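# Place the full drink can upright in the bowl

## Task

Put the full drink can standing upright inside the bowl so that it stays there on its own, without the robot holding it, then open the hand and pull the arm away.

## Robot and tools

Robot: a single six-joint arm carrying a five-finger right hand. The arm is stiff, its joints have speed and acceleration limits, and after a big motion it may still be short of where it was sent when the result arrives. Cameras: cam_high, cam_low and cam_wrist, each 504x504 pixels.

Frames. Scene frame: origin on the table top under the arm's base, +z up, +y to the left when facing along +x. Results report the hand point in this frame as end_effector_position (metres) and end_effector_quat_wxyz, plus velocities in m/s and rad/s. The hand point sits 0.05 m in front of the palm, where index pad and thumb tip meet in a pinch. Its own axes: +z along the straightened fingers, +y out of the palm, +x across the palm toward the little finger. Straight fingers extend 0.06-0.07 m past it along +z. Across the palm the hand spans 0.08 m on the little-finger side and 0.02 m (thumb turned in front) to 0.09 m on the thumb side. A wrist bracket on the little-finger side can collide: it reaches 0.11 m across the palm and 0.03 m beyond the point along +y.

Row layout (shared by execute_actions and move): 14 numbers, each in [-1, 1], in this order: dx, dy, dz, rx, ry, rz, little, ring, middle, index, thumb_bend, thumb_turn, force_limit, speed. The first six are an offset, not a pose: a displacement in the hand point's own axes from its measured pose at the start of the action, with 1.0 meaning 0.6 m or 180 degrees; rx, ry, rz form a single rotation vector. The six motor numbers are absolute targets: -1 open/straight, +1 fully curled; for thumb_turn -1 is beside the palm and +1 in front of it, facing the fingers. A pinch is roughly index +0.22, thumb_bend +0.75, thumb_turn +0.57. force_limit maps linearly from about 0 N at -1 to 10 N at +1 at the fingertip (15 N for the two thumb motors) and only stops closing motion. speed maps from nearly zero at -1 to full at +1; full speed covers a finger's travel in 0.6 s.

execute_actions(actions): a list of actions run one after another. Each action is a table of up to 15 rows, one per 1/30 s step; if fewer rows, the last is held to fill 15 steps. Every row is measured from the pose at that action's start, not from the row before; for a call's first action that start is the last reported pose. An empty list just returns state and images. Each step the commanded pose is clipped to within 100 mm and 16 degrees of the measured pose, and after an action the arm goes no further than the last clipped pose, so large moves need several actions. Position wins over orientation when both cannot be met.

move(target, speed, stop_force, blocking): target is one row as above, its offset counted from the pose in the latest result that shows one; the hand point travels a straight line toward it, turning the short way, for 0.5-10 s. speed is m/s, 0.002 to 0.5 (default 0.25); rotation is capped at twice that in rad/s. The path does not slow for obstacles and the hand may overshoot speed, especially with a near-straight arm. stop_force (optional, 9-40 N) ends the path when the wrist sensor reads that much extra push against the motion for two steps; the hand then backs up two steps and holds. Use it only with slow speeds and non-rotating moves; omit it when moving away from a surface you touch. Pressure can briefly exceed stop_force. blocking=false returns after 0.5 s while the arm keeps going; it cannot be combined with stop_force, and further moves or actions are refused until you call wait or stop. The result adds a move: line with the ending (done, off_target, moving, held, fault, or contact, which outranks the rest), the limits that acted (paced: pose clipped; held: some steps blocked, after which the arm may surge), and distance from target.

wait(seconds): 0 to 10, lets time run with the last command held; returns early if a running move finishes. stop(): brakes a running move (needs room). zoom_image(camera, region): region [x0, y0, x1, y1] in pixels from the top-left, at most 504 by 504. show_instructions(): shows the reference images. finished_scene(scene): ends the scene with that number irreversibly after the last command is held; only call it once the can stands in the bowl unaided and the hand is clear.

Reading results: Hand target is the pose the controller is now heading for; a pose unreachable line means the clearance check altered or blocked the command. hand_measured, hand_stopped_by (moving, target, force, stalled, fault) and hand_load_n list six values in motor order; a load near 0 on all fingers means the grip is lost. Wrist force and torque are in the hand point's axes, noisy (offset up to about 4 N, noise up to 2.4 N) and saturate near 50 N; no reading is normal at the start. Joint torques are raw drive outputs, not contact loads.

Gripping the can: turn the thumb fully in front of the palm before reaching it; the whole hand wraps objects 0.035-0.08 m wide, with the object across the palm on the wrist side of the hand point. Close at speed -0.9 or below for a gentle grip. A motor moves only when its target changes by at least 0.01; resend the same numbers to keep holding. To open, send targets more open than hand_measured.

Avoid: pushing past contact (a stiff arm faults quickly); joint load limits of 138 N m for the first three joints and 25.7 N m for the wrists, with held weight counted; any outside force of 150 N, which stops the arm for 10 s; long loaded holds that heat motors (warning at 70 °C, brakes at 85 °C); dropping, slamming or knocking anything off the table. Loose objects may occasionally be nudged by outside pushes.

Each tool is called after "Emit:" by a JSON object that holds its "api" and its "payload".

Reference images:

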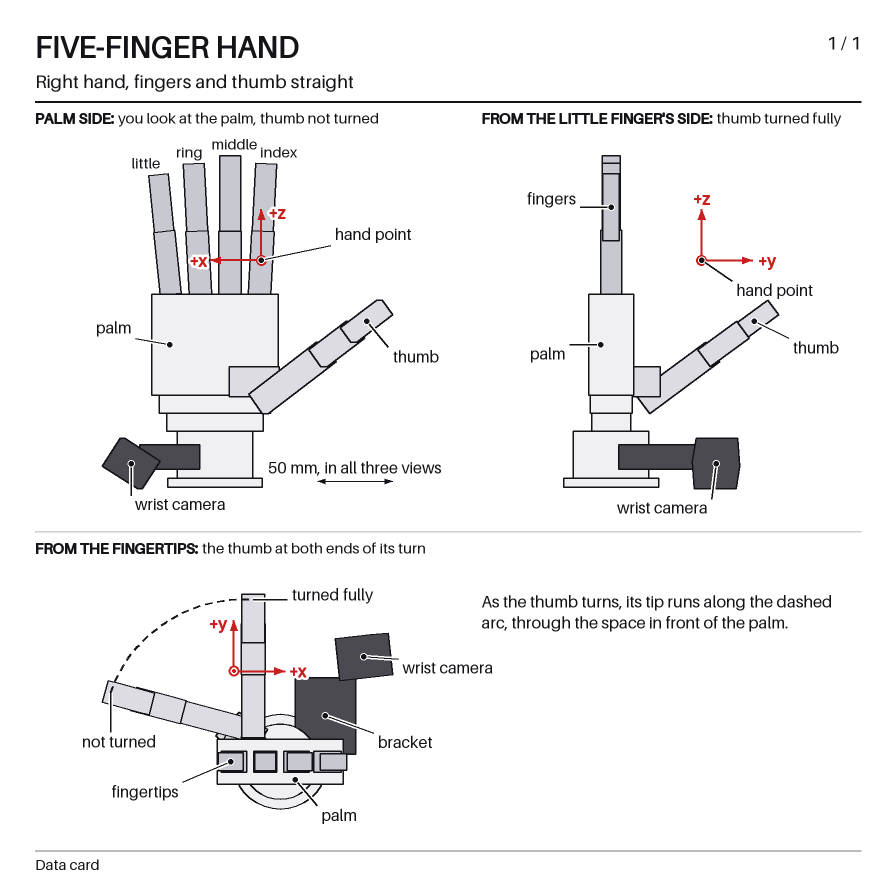

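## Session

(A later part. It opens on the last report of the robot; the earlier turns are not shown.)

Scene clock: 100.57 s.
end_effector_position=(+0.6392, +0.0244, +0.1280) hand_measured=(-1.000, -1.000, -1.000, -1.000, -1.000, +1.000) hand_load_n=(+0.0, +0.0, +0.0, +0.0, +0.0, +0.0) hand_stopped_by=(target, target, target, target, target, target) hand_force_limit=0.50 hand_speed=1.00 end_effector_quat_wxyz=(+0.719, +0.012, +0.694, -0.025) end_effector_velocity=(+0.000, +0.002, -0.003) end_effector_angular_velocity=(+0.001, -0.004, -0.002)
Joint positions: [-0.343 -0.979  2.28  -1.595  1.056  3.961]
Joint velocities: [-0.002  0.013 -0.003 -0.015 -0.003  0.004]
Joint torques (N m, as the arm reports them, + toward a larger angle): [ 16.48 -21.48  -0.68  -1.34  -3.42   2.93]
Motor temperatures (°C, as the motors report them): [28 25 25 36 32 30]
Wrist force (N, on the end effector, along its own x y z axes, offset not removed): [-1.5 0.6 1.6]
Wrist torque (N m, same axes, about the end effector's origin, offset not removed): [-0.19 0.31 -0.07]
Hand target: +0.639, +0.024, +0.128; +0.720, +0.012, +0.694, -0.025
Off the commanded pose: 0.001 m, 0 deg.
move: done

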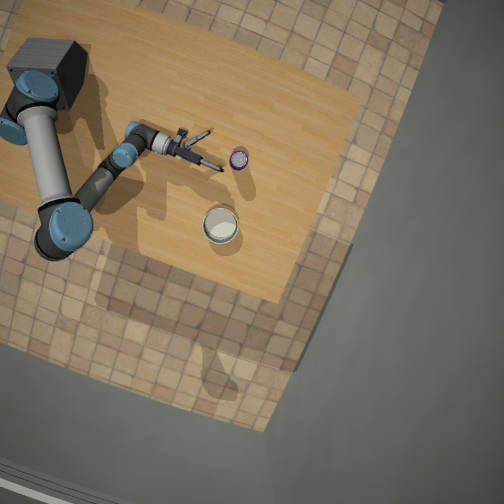

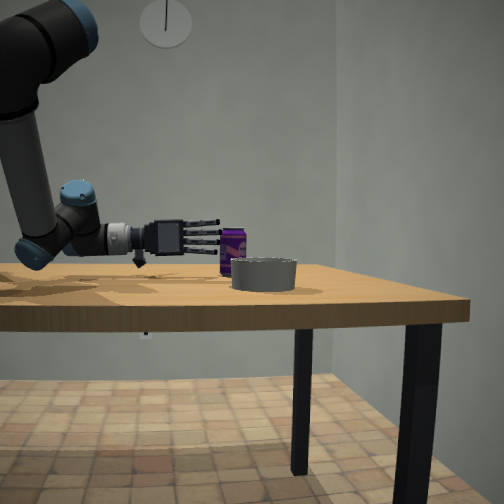

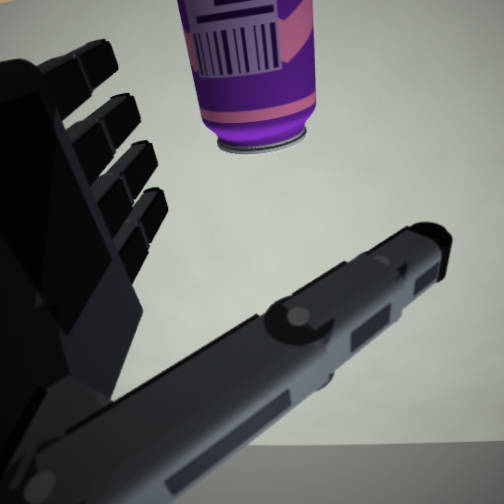

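Emit:
{"api": "move", "payload": {"target": [0,0,0.23,0,0,0,-1,-1,-1,-1,-1,1,0.5,1], "speed": 0.1}}

Scene clock: 113.70 s.
end_effector_position=(+0.7766, +0.0172, +0.1330) hand_measured=(-1.000, -1.000, -1.000, -1.000, -1.000, +1.000) hand_load_n=(+0.0, +0.0, +0.0, +0.0, +0.0, +1.5) hand_stopped_by=(target, target, target, target, target, target) hand_force_limit=0.50 hand_speed=1.00 end_effector_quat_wxyz=(+0.719, +0.012, +0.694, -0.025) end_effector_velocity=(+0.003, -0.001, +0.001) end_effector_angular_velocity=(-0.001, -0.001, -0.001)
Joint positions: [-0.207 -0.908  1.885 -1.253  1.187  3.919]
Joint velocities: [ 0.002  0.001 -0.008  0.005  0.002 -0.001]
Joint torques (N m, as the arm reports them, + toward a larger angle): [ 37.61 -24.7   -9.61   1.69   1.55  -3.17]
Motor temperatures (°C, as the motors report them): [28 25 25 36 32 30]
Wrist force (N, on the end effector, along its own x y z axes, offset not removed): [-0.7 1.6 -2.7]
Wrist torque (N m, same axes, about the end effector's origin, offset not removed): [0.07 0.02 0.20]
Hand target: +0.777, +0.017, +0.133; +0.719, +0.012, +0.694, -0.025
Off the commanded pose: 0.000 m, 0 deg.
move: done

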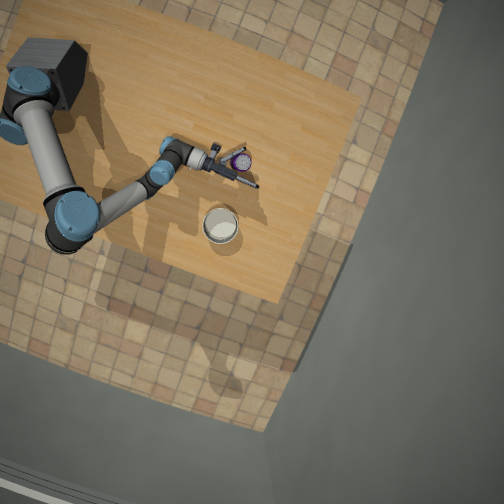

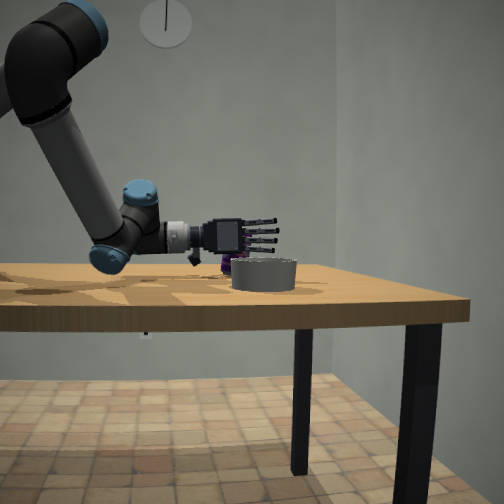

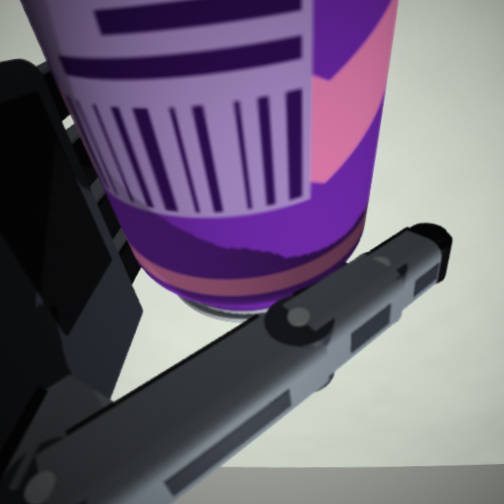

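Can is in the hand against the thumb. Close.

Emit:
{"api": "execute_actions", "payload": {"actions": [[[0,0,0,0,0,0,1,1,1,1,1,1,1,-0.5]],[[0,0,0,0,0,0,1,1,1,1,1,1,1,-0.5]],[[0,0,0,0,0,0,1,1,1,1,1,1,1,-0.5]]]}}

Scene clock: 117.03 s.
end_effector_position=(+0.7766, +0.0172, +0.1331) hand_measured=(+0.132, -0.008, +0.056, +0.164, -0.282, +0.998) hand_load_n=(+12.0, +1.0, +11.0, +0.0, +16.0, +17.5) hand_stopped_by=(force, force, force, moving, force, target) hand_force_limit=1.00 hand_speed=-0.50 end_effector_quat_wxyz=(+0.719, +0.012, +0.694, -0.025) end_effector_velocity=(-0.000, +0.001, -0.001) end_effector_angular_velocity=(+0.001, +0.001, +0.001)
Joint positions: [-0.207 -0.908  1.885 -1.253  1.187  3.919]
Joint velocities: [-0.     0.001 -0.     0.001  0.    -0.   ]
Joint torques (N m, as the arm reports them, + toward a larger angle): [ 21.75 -31.86   2.14   1.15   2.57   0.26]
Motor temperatures (°C, as the motors report them): [28 25 25 36 32 30]
Wrist force (N, on the end effector, along its own x y z axes, offset not removed): [-15.1 0.4 4.6]
Wrist torque (N m, same axes, about the end effector's origin, offset not removed): [-0.48 -0.18 -0.10]
Hand target: +0.777, +0.017, +0.133; +0.719, +0.012, +0.694, -0.025
Off the commanded pose: 0.000 m, 0 deg.

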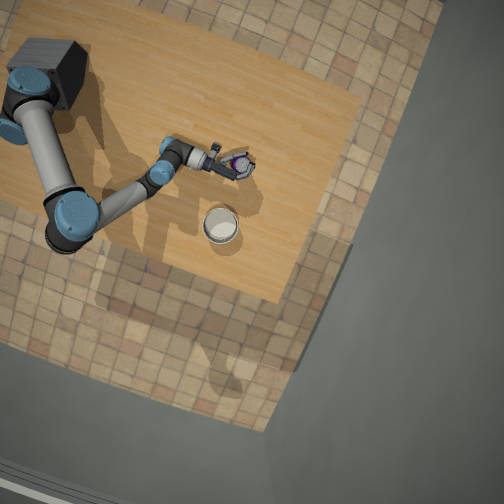

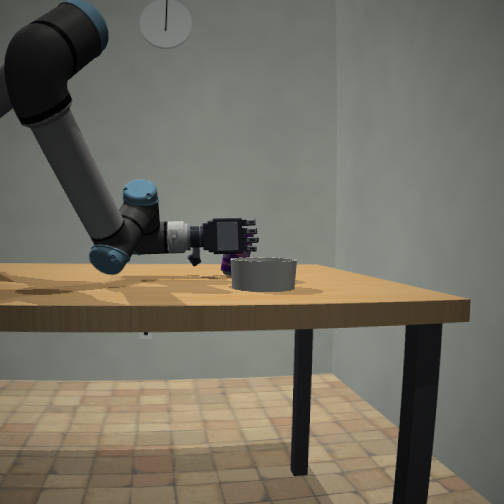

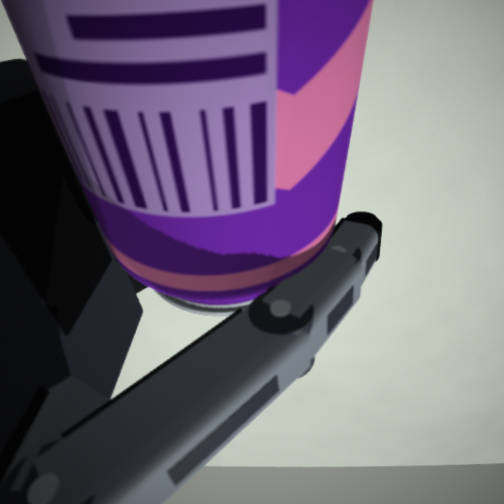

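Emit:
{"api": "move", "payload": {"target": [-0.2,0,0,0,0,0,1,1,1,1,1,1,1,-0.5], "speed": 0.15}}

Emit:
{"api": "move", "payload": {"target": [0,-0.41,0.05,0,0,0,1,1,1,1,1,1,1,-0.5], "speed": 0.2}}

Scene clock: 121.97 s.
end_effector_position=(+0.7722, +0.0196, +0.2526) hand_measured=(+0.132, -0.008, +0.058, +0.772, -0.282, +1.000) hand_load_n=(+0.0, +0.0, +0.0, +0.0, +0.0, +0.0) hand_stopped_by=(force, force, force, force, force, target) hand_force_limit=1.00 hand_speed=-0.50 end_effector_quat_wxyz=(+0.719, +0.012, +0.694, -0.025) end_effector_velocity=(-0.000, +0.000, +0.002) end_effector_angular_velocity=(-0.000, +0.001, +0.000)
Joint positions: [-0.039 -1.086  1.933 -1.109  1.349  3.872]
Joint velocities: [ 0.004 -0.003 -0.     0.004  0.004 -0.001]
Joint torques (N m, as the arm reports them, + toward a larger angle): [ 36.4  -37.17  -3.24   1.48   1.31  -2.7 ]
Motor temperatures (°C, as the motors report them): [28 25 25 36 32 30]
Wrist force (N, on the end effector, along its own x y z axes, offset not removed): [-0.7 1.3 -0.9]
Wrist torque (N m, same axes, about the end effector's origin, offset not removed): [0.21 0.15 -0.20]
Hand target: +0.772, +0.020, +0.253; +0.719, +0.012, +0.694, -0.025
Off the commanded pose: 0.000 m, 0 deg.
move: done

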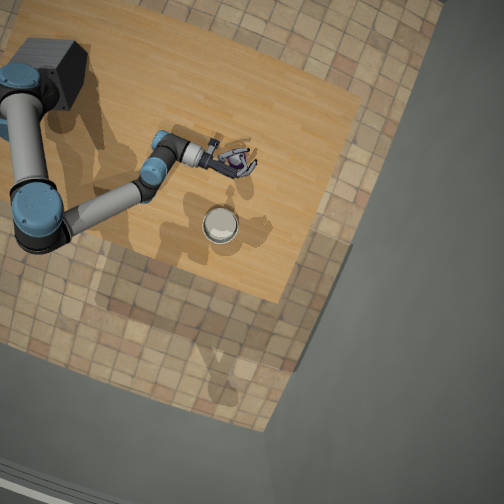

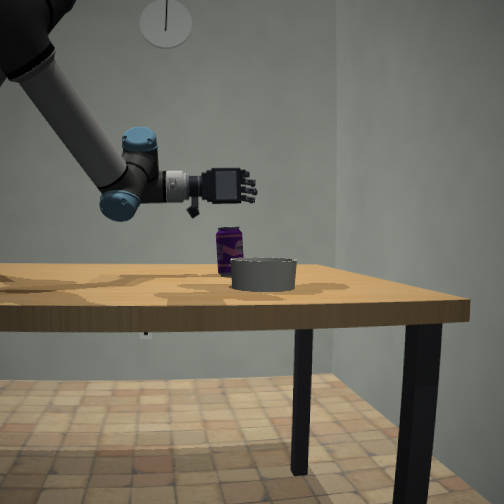

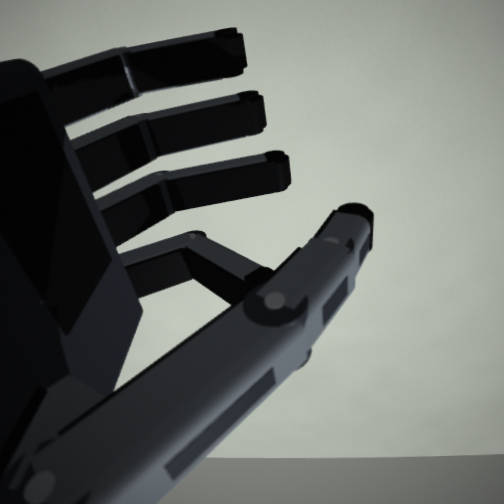

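Scene clock: 123.83 s.
end_effector_position=(+0.7892, -0.2272, +0.2579) hand_measured=(+0.132, -0.008, +0.058, +0.772, -0.282, +1.000) hand_load_n=(+0.0, +0.0, +0.0, +0.0, +0.0, +0.0) hand_stopped_by=(force, force, force, force, force, target) hand_force_limit=1.00 hand_speed=-0.50 end_effector_quat_wxyz=(+0.720, +0.012, +0.694, -0.025) end_effector_velocity=(+0.001, -0.003, -0.001) end_effector_angular_velocity=(+0.000, +0.001, +0.001)
Joint positions: [-0.349 -1.365  1.734 -0.664  1.051  3.963]
Joint velocities: [-0.004  0.    -0.006  0.006 -0.004  0.001]
Joint torques (N m, as the arm reports them, + toward a larger angle): [ 12.55 -43.16 -16.45   1.99  -3.75   2.59]
Motor temperatures (°C, as the motors report them): [28 25 25 36 32 30]
Wrist force (N, on the end effector, along its own x y z axes, offset not removed): [2.0 -1.9 3.3]
Wrist torque (N m, same axes, about the end effector's origin, offset not removed): [-0.55 -0.50 0.20]
Hand target: +0.789, -0.227, +0.258; +0.720, +0.012, +0.694, -0.025
Off the commanded pose: 0.001 m, 0 deg.
move: done

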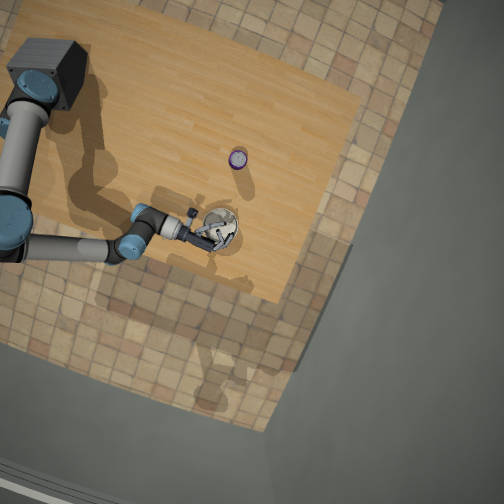

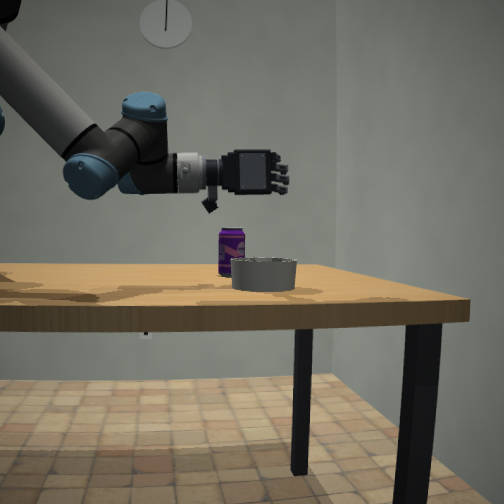

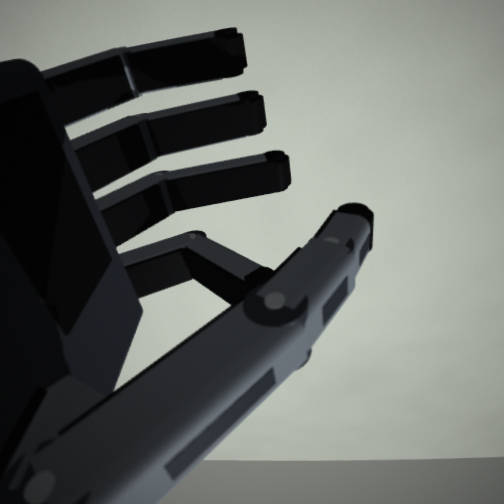

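Emit:
{"api": "move", "payload": {"target": [0,0.412,-0.25,0,0.056,0,-1,-1,-1,-1,-1,1,0.5,1]}}

Scene clock: 133.03 s.
end_effector_position=(+0.6525, +0.0271, +0.2481) hand_measured=(-1.000, -1.000, -1.000, -1.000, -1.000, +1.000) hand_load_n=(+0.0, +0.0, +0.0, +0.0, +0.0, +0.0) hand_stopped_by=(target, target, target, target, target, target) hand_force_limit=0.50 hand_speed=1.00 end_effector_quat_wxyz=(+0.656, +0.014, +0.754, -0.024) end_effector_velocity=(-0.001, +0.002, +0.000) end_effector_angular_velocity=(-0.000, +0.001, -0.004)
Joint positions: [-0.022 -1.272  2.255 -1.128  1.497  3.851]
Joint velocities: [ 0.006  0.005  0.002 -0.01   0.009 -0.   ]
Joint torques (N m, as the arm reports them, + toward a larger angle): [ 30.17 -17.12   2.12  -2.15   1.11  -3.01]
Motor temperatures (°C, as the motors report them): [28 25 25 36 32 30]
Wrist force (N, on the end effector, along its own x y z axes, offset not removed): [-1.8 -0.7 1.5]
Wrist torque (N m, same axes, about the end effector's origin, offset not removed): [-0.15 0.31 -0.35]
Hand target: +0.652, +0.027, +0.248; +0.656, +0.014, +0.754, -0.024
Off the commanded pose: 0.001 m, 0 deg.
move: done

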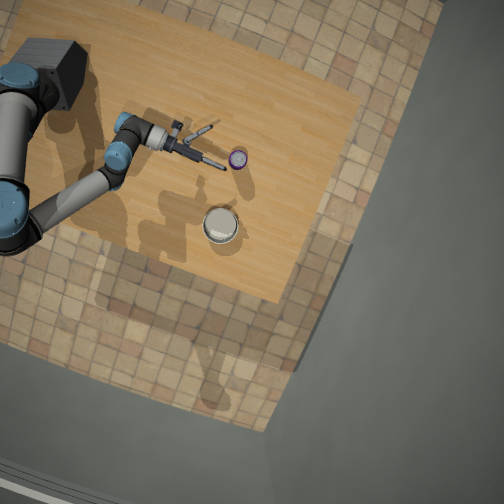

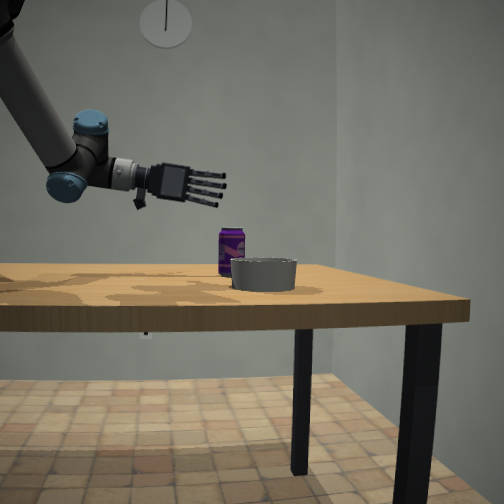

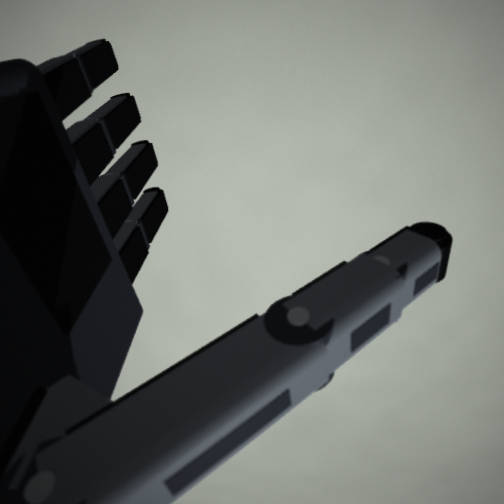

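Emit:
{"api": "move", "payload": {"target": [0.232,-0.008,0.015,0,0,0,-1,-1,-1,-1,-1,1,0.5,1], "speed": 0.15}}

Emit:
{"api": "move", "payload": {"target": [-0.051,0,0.236,0,0,0,-1,-1,-1,-1,-1,1,0.5,1], "speed": 0.1}}

Scene clock: 137.60 s.
end_effector_position=(+0.6419, +0.0204, +0.1096) hand_measured=(-1.000, -1.000, -1.000, -1.000, -1.000, +1.000) hand_load_n=(+0.0, +0.0, +0.0, +0.0, +0.0, +0.0) hand_stopped_by=(target, target, target, target, target, target) hand_force_limit=0.50 hand_speed=1.00 end_effector_quat_wxyz=(+0.656, +0.014, +0.754, -0.024) end_effector_velocity=(+0.000, +0.001, -0.002) end_effector_angular_velocity=(+0.000, -0.002, +0.000)
Joint positions: [-0.306 -1.036  2.265 -1.382  1.216  3.894]
Joint velocities: [-0.004  0.007 -0.002 -0.007 -0.005  0.001]
Joint torques (N m, as the arm reports them, + toward a larger angle): [ 17.51 -21.44  -2.46  -1.82  -3.68   2.82]
Motor temperatures (°C, as the motors report them): [28 25 25 36 32 30]
Wrist force (N, on the end effector, along its own x y z axes, offset not removed): [0.9 1.2 0.2]
Wrist torque (N m, same axes, about the end effector's origin, offset not removed): [0.02 -0.10 0.00]
Hand target: +0.642, +0.020, +0.109; +0.656, +0.014, +0.754, -0.024
Off the commanded pose: 0.001 m, 0 deg.
move: done

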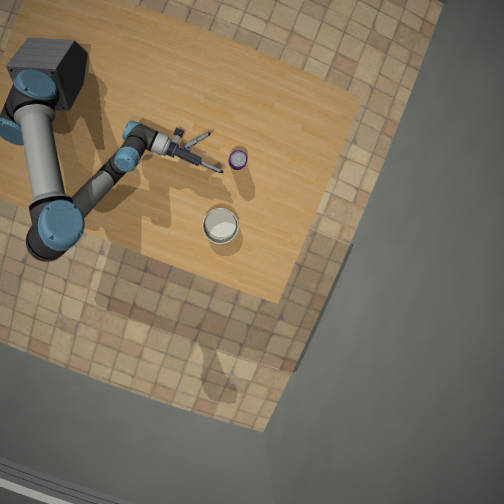

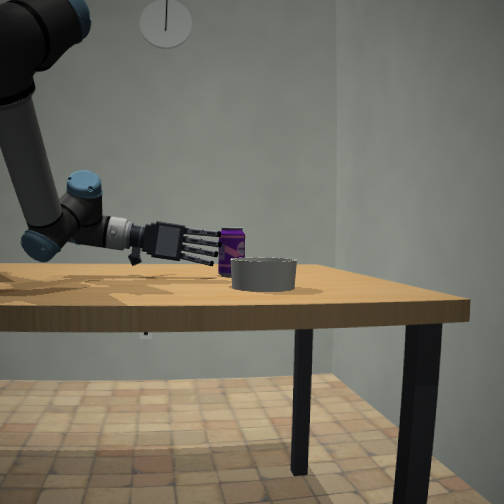

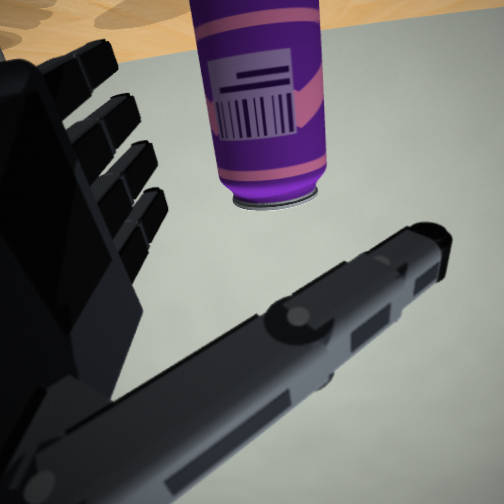

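Scene clock: 139.60 s.
end_effector_position=(+0.7859, +0.0130, +0.1202) hand_measured=(-1.000, -1.000, -1.000, -1.000, -1.000, +1.000) hand_load_n=(+0.0, +0.0, +0.0, +0.0, +0.0, +0.0) hand_stopped_by=(target, target, target, target, target, target) hand_force_limit=0.50 hand_speed=1.00 end_effector_quat_wxyz=(+0.656, +0.014, +0.754, -0.024) end_effector_velocity=(+0.003, +0.001, -0.000) end_effector_angular_velocity=(-0.000, +0.000, +0.001)
Joint positions: [-0.165 -0.942  1.846 -1.05   1.356  3.872]
Joint velocities: [ 0.002  0.005 -0.009  0.004  0.002 -0.001]
Joint torques (N m, as the arm reports them, + toward a larger angle): [ 38.37 -24.08 -10.11   1.76   1.42  -2.8 ]
Motor temperatures (°C, as the motors report them): [28 25 25 36 32 30]
Wrist force (N, on the end effector, along its own x y z axes, offset not removed): [-5.6 -0.2 2.9]
Wrist torque (N m, same axes, about the end effector's origin, offset not removed): [-0.54 0.95 -0.50]
Hand target: +0.786, +0.013, +0.120; +0.656, +0.014, +0.754, -0.024
Off the commanded pose: 0.000 m, 0 deg.
move: done

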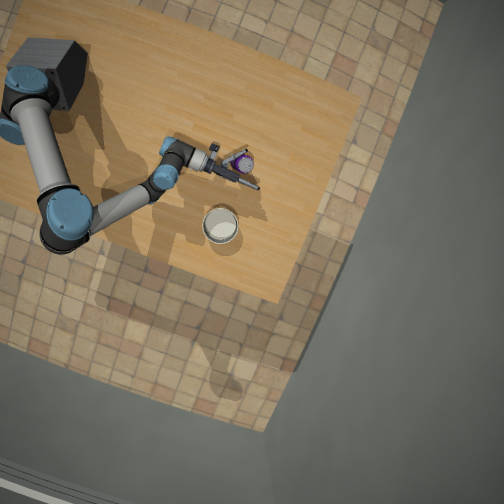

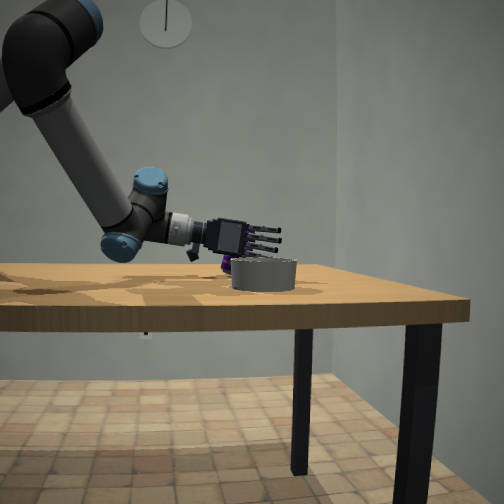

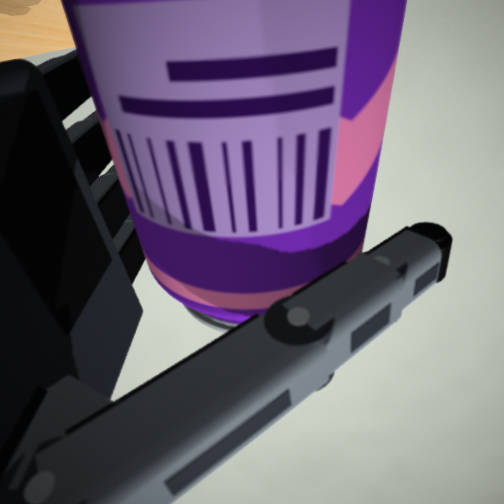

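Emit:
{"api": "execute_actions", "payload": {"actions": [[[0.02,0,0,0,0,0,-1,-1,-1,-1,-1,1,1,-0.5]],[[0,0,0,0,0,0,1,1,1,1,1,1,1,-0.5]],[[0,0,0,0,0,0,1,1,1,1,1,1,1,-0.5]],[[0,0,0,0,0,0,1,1,1,1,1,1,1,-0.5]],[[0,0,0,0,0,0,1,1,1,1,1,1,1,-0.5]]]}}

Scene clock: 144.90 s.
end_effector_position=(+0.7843, +0.0129, +0.1086) hand_measured=(+0.104, +0.004, -0.122, -0.066, -0.454, +1.000) hand_load_n=(+10.0, +6.5, +2.5, +7.0, +19.5, +8.5) hand_stopped_by=(force, force, force, force, force, target) hand_force_limit=1.00 hand_speed=-0.50 end_effector_quat_wxyz=(+0.656, +0.014, +0.754, -0.024) end_effector_velocity=(+0.000, -0.001, +0.001) end_effector_angular_velocity=(-0.001, -0.002, -0.002)
Joint positions: [-0.182 -0.927  1.845 -1.065  1.339  3.874]
Joint velocities: [ 0.    -0.001  0.    -0.001  0.    -0.   ]
Joint torques (N m, as the arm reports them, + toward a larger angle): [ 34.29 -36.81   2.46   1.31   0.53   1.65]
Motor temperatures (°C, as the motors report them): [28 25 25 36 32 30]
Wrist force (N, on the end effector, along its own x y z axes, offset not removed): [0.2 -1.8 0.4]
Wrist torque (N m, same axes, about the end effector's origin, offset not removed): [-0.22 0.57 -0.20]
Hand target: +0.784, +0.013, +0.109; +0.656, +0.014, +0.754, -0.024
Off the commanded pose: 0.000 m, 0 deg.

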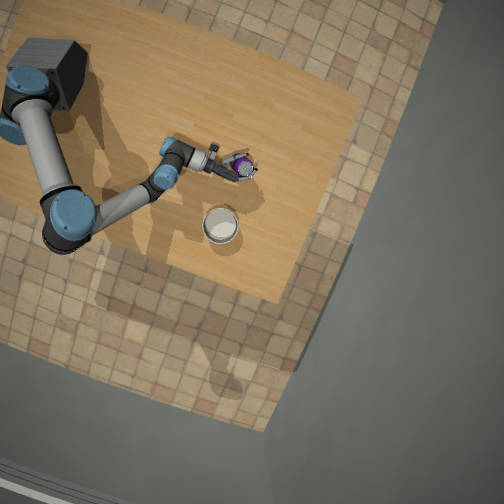

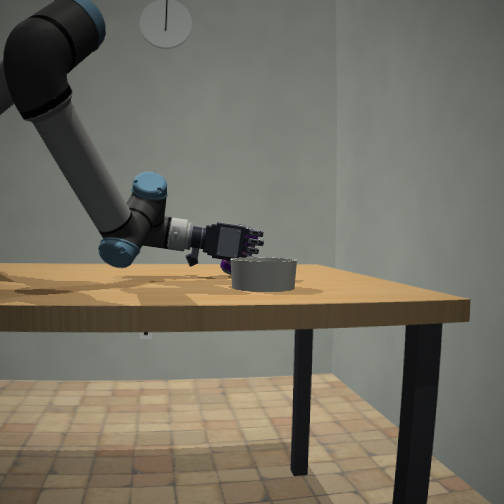

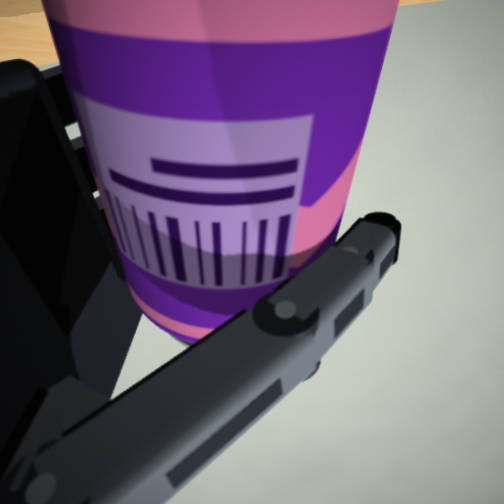

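Re-squeeze, then lift slowly.

Emit:
{"api": "execute_actions", "payload": {"actions": [[[0,0,0,0,0,0,0.9,0.9,0.9,0.9,0.9,1,1,-0.5]],[[0,0,0,0,0,0,0.9,0.9,0.9,0.9,0.9,1,1,-0.5]]]}}

Emit:
{"api": "move", "payload": {"target": [-0.2,0,0.03,0,0,0,0.9,0.9,0.9,0.9,0.9,1,1,-0.5], "speed": 0.08}}

Scene clock: 148.07 s.
end_effector_position=(+0.7843, +0.0129, +0.1086) hand_measured=(+0.122, +0.040, -0.056, -0.026, -0.458, +1.000) hand_load_n=(+7.0, +10.0, +12.0, +9.5, +29.5, +9.0) hand_stopped_by=(force, force, force, force, force, target) hand_force_limit=1.00 hand_speed=-0.50 end_effector_quat_wxyz=(+0.656, +0.014, +0.754, -0.024) end_effector_velocity=(+0.000, -0.000, +0.000) end_effector_angular_velocity=(-0.001, -0.001, -0.001)
Joint positions: [-0.182 -0.927  1.845 -1.065  1.339  3.874]
Joint velocities: [ 0.    -0.    -0.    -0.001  0.    -0.   ]
Joint torques (N m, as the arm reports them, + toward a larger angle): [ 35.81 -36.73   2.19   1.45   0.53   1.64]
Motor temperatures (°C, as the motors report them): [28 25 25 36 32 30]
Wrist force (N, on the end effector, along its own x y z axes, offset not removed): [-0.5 1.7 0.5]
Wrist torque (N m, same axes, about the end effector's origin, offset not removed): [0.23 0.44 -0.51]
Hand target: +0.784, +0.013, +0.109; +0.656, +0.014, +0.754, -0.024
Off the commanded pose: 0.000 m, 0 deg.

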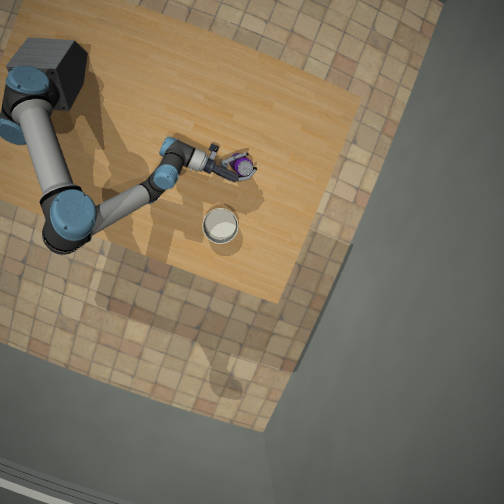

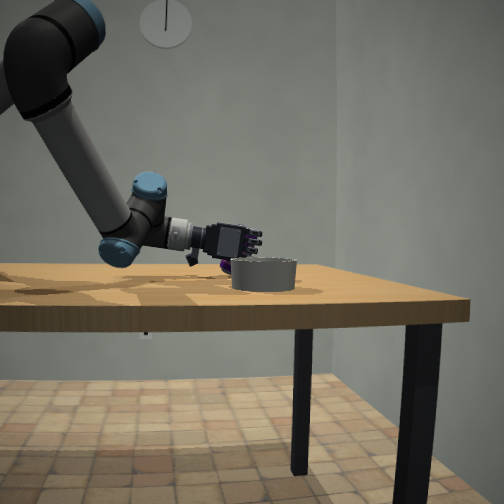

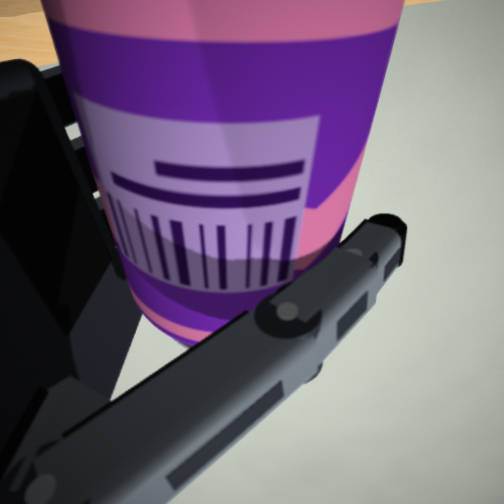

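Scene clock: 150.07 s.
end_effector_position=(+0.8186, +0.0131, +0.2245) hand_measured=(+0.122, +0.040, -0.056, -0.026, -0.458, +1.000) hand_load_n=(+7.0, +10.0, +12.0, +9.5, +29.5, +8.5) hand_stopped_by=(force, force, force, force, force, target) hand_force_limit=1.00 hand_speed=-0.50 end_effector_quat_wxyz=(+0.656, +0.014, +0.754, -0.024) end_effector_velocity=(+0.001, -0.001, +0.003) end_effector_angular_velocity=(-0.001, +0.000, -0.001)
Joint positions: [-0.005 -1.037  1.758 -0.865  1.515  3.848]
Joint velocities: [ 0.004 -0.002 -0.004  0.006  0.005 -0.001]
Joint torques (N m, as the arm reports them, + toward a larger angle): [ 40.05 -39.52 -15.88   0.86   0.34  -2.66]
Motor temperatures (°C, as the motors report them): [28 25 25 36 32 30]
Wrist force (N, on the end effector, along its own x y z axes, offset not removed): [4.6 -2.4 -0.5]
Wrist torque (N m, same axes, about the end effector's origin, offset not removed): [-0.35 -0.19 0.09]
Hand target: +0.819, +0.013, +0.225; +0.656, +0.014, +0.754, -0.024
Off the commanded pose: 0.001 m, 0 deg.
move: done

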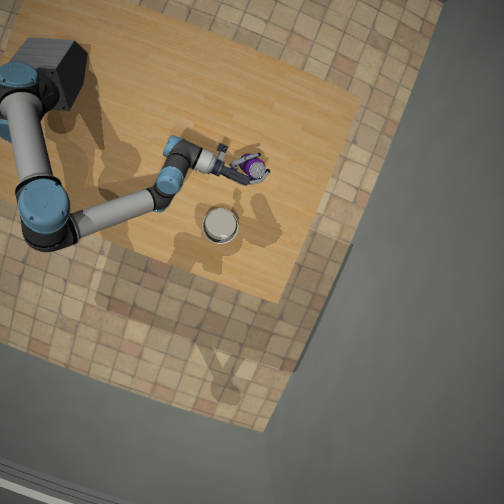

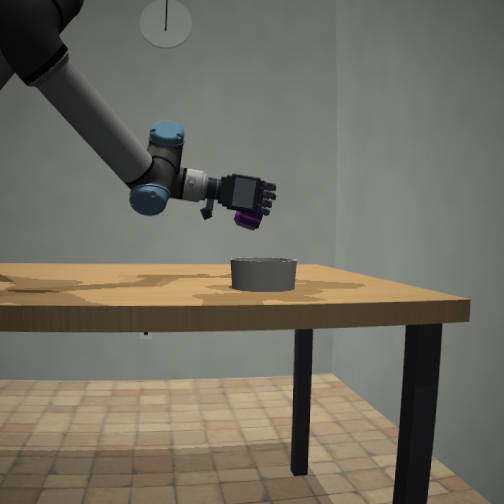

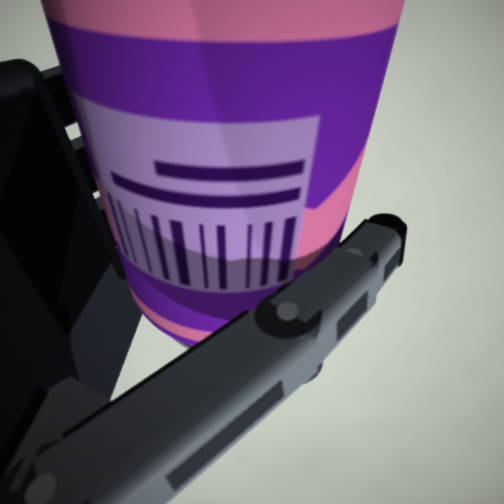

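Emit:
{"api": "move", "payload": {"target": [0,-0.402,-0.015,0,0,0,0.9,0.9,0.9,0.9,0.9,1,1,-0.5], "speed": 0.15}}

Scene clock: 155.33 s.
end_effector_position=(+0.7971, -0.2268, +0.2298) hand_measured=(+0.122, +0.040, -0.056, -0.026, -0.458, +1.000) hand_load_n=(+7.5, +10.0, +12.0, +9.5, +29.5, +8.5) hand_stopped_by=(force, force, force, force, force, target) hand_force_limit=1.00 hand_speed=-0.50 end_effector_quat_wxyz=(+0.656, +0.014, +0.754, -0.024) end_effector_velocity=(-0.000, -0.003, +0.001) end_effector_angular_velocity=(-0.002, -0.002, -0.001)
Joint positions: [-0.322 -1.346  1.674 -0.482  1.201  3.897]
Joint velocities: [-0.003 -0.003 -0.003  0.003 -0.004  0.   ]
Joint torques (N m, as the arm reports them, + toward a larger angle): [ 16.32 -46.23 -18.29   1.89  -4.67   2.77]
Motor temperatures (°C, as the motors report them): [28 25 25 36 32 30]
Wrist force (N, on the end effector, along its own x y z axes, offset not removed): [5.5 -1.5 0.5]
Wrist torque (N m, same axes, about the end effector's origin, offset not removed): [-0.15 -0.33 -0.01]
Hand target: +0.797, -0.227, +0.230; +0.656, +0.014, +0.754, -0.024
Off the commanded pose: 0.000 m, 0 deg.
move: done

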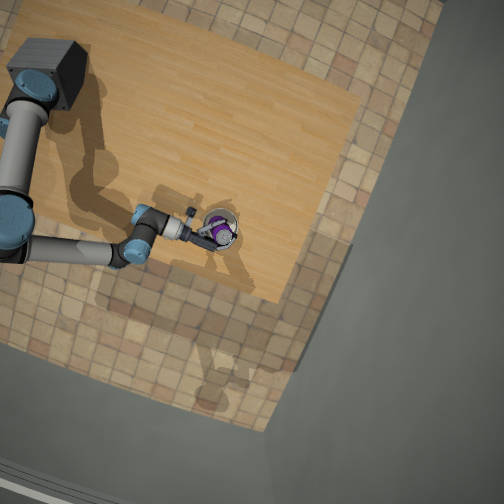

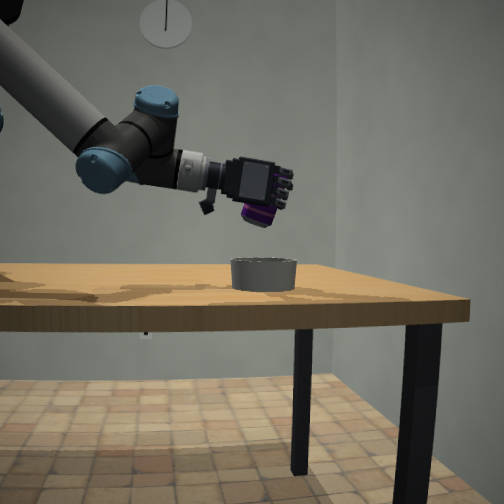

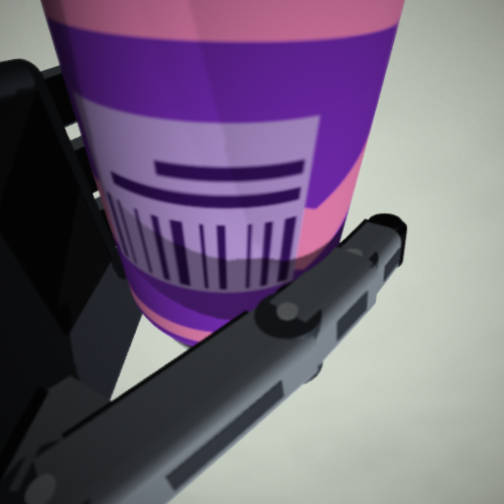

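Emit:
{"api": "move", "payload": {"target": [0.13,0,-0.02,0,0,0,0.9,0.9,0.9,0.9,0.9,1,1,-0.5], "speed": 0.05, "stop_force": 10}}

Scene clock: 159.67 s.
end_effector_position=(+0.7745, -0.2269, +0.1546) hand_measured=(+0.122, +0.040, -0.056, -0.026, -0.458, +1.000) hand_load_n=(+7.5, +10.0, +12.0, +9.5, +29.5, +8.5) hand_stopped_by=(force, force, force, force, force, target) hand_force_limit=1.00 hand_speed=-0.50 end_effector_quat_wxyz=(+0.656, +0.014, +0.754, -0.024) end_effector_velocity=(-0.001, +0.000, -0.002) end_effector_angular_velocity=(+0.001, -0.000, +0.001)
Joint positions: [-0.437 -1.29   1.743 -0.616  1.087  3.917]
Joint velocities: [-0.003  0.003  0.002 -0.004 -0.004  0.001]
Joint torques (N m, as the arm reports them, + toward a larger angle): [ 15.79 -32.29  -1.96  -2.04  -4.2    2.93]
Motor temperatures (°C, as the motors report them): [28 25 25 36 32 30]
Wrist force (N, on the end effector, along its own x y z axes, offset not removed): [4.0 1.3 -3.5]
Wrist torque (N m, same axes, about the end effector's origin, offset not removed): [0.38 0.04 0.10]
Hand target: +0.774, -0.227, +0.154; +0.656, +0.014, +0.754, -0.024
Off the commanded pose: 0.000 m, 0 deg.
move: done

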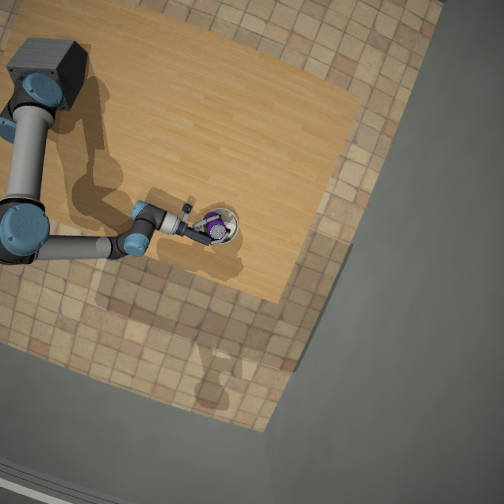

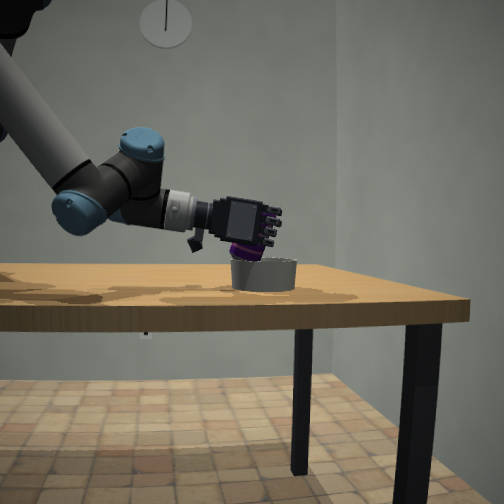

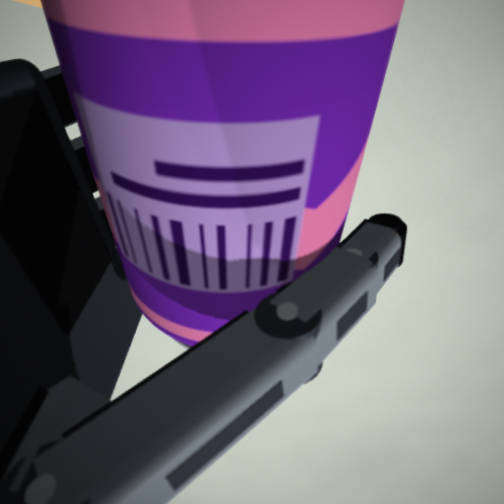

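Emit:
{"api": "move", "payload": {"target": [0.025,0,0.06,0,0,0,0.9,0.9,0.9,0.9,0.9,1,1,-0.5], "speed": 0.05, "stop_force": 10}}

Scene clock: 163.03 s.
end_effector_position=(+0.8077, -0.2290, +0.1350) hand_measured=(+0.122, +0.040, -0.056, -0.026, -0.458, +1.000) hand_load_n=(+7.5, +10.0, +12.0, +9.5, +29.5, +8.5) hand_stopped_by=(force, force, force, force, force, target) hand_force_limit=1.00 hand_speed=-0.50 end_effector_quat_wxyz=(+0.656, +0.014, +0.754, -0.024) end_effector_velocity=(+0.003, -0.001, -0.001) end_effector_angular_velocity=(-0.000, -0.000, -0.000)
Joint positions: [-0.424 -1.201  1.632 -0.592  1.101  3.914]
Joint velocities: [ 0.001  0.006 -0.009  0.003  0.001 -0.   ]
Joint torques (N m, as the arm reports them, + toward a larger angle): [ 37.97 -32.48 -16.31   1.87   0.73  -2.48]
Motor temperatures (°C, as the motors report them): [28 25 25 36 32 30]
Wrist force (N, on the end effector, along its own x y z axes, offset not removed): [3.2 -2.0 1.7]
Wrist torque (N m, same axes, about the end effector's origin, offset not removed): [-0.41 0.05 -0.09]
Hand target: +0.808, -0.229, +0.135; +0.656, +0.014, +0.754, -0.024
Off the commanded pose: 0.000 m, 0 deg.
move: done

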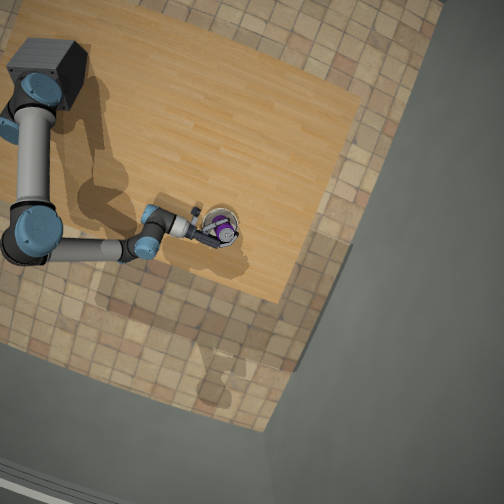

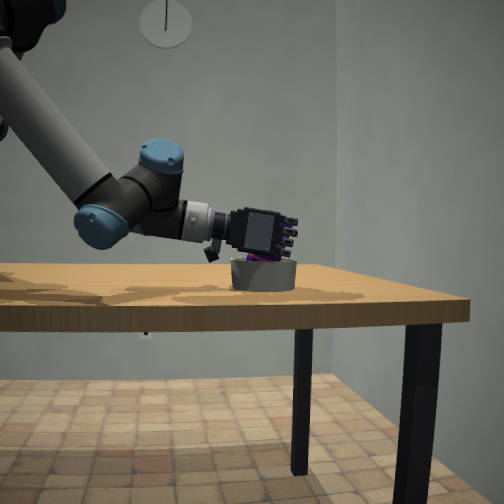

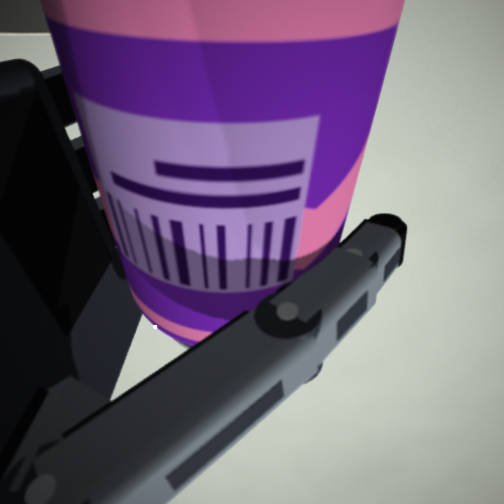

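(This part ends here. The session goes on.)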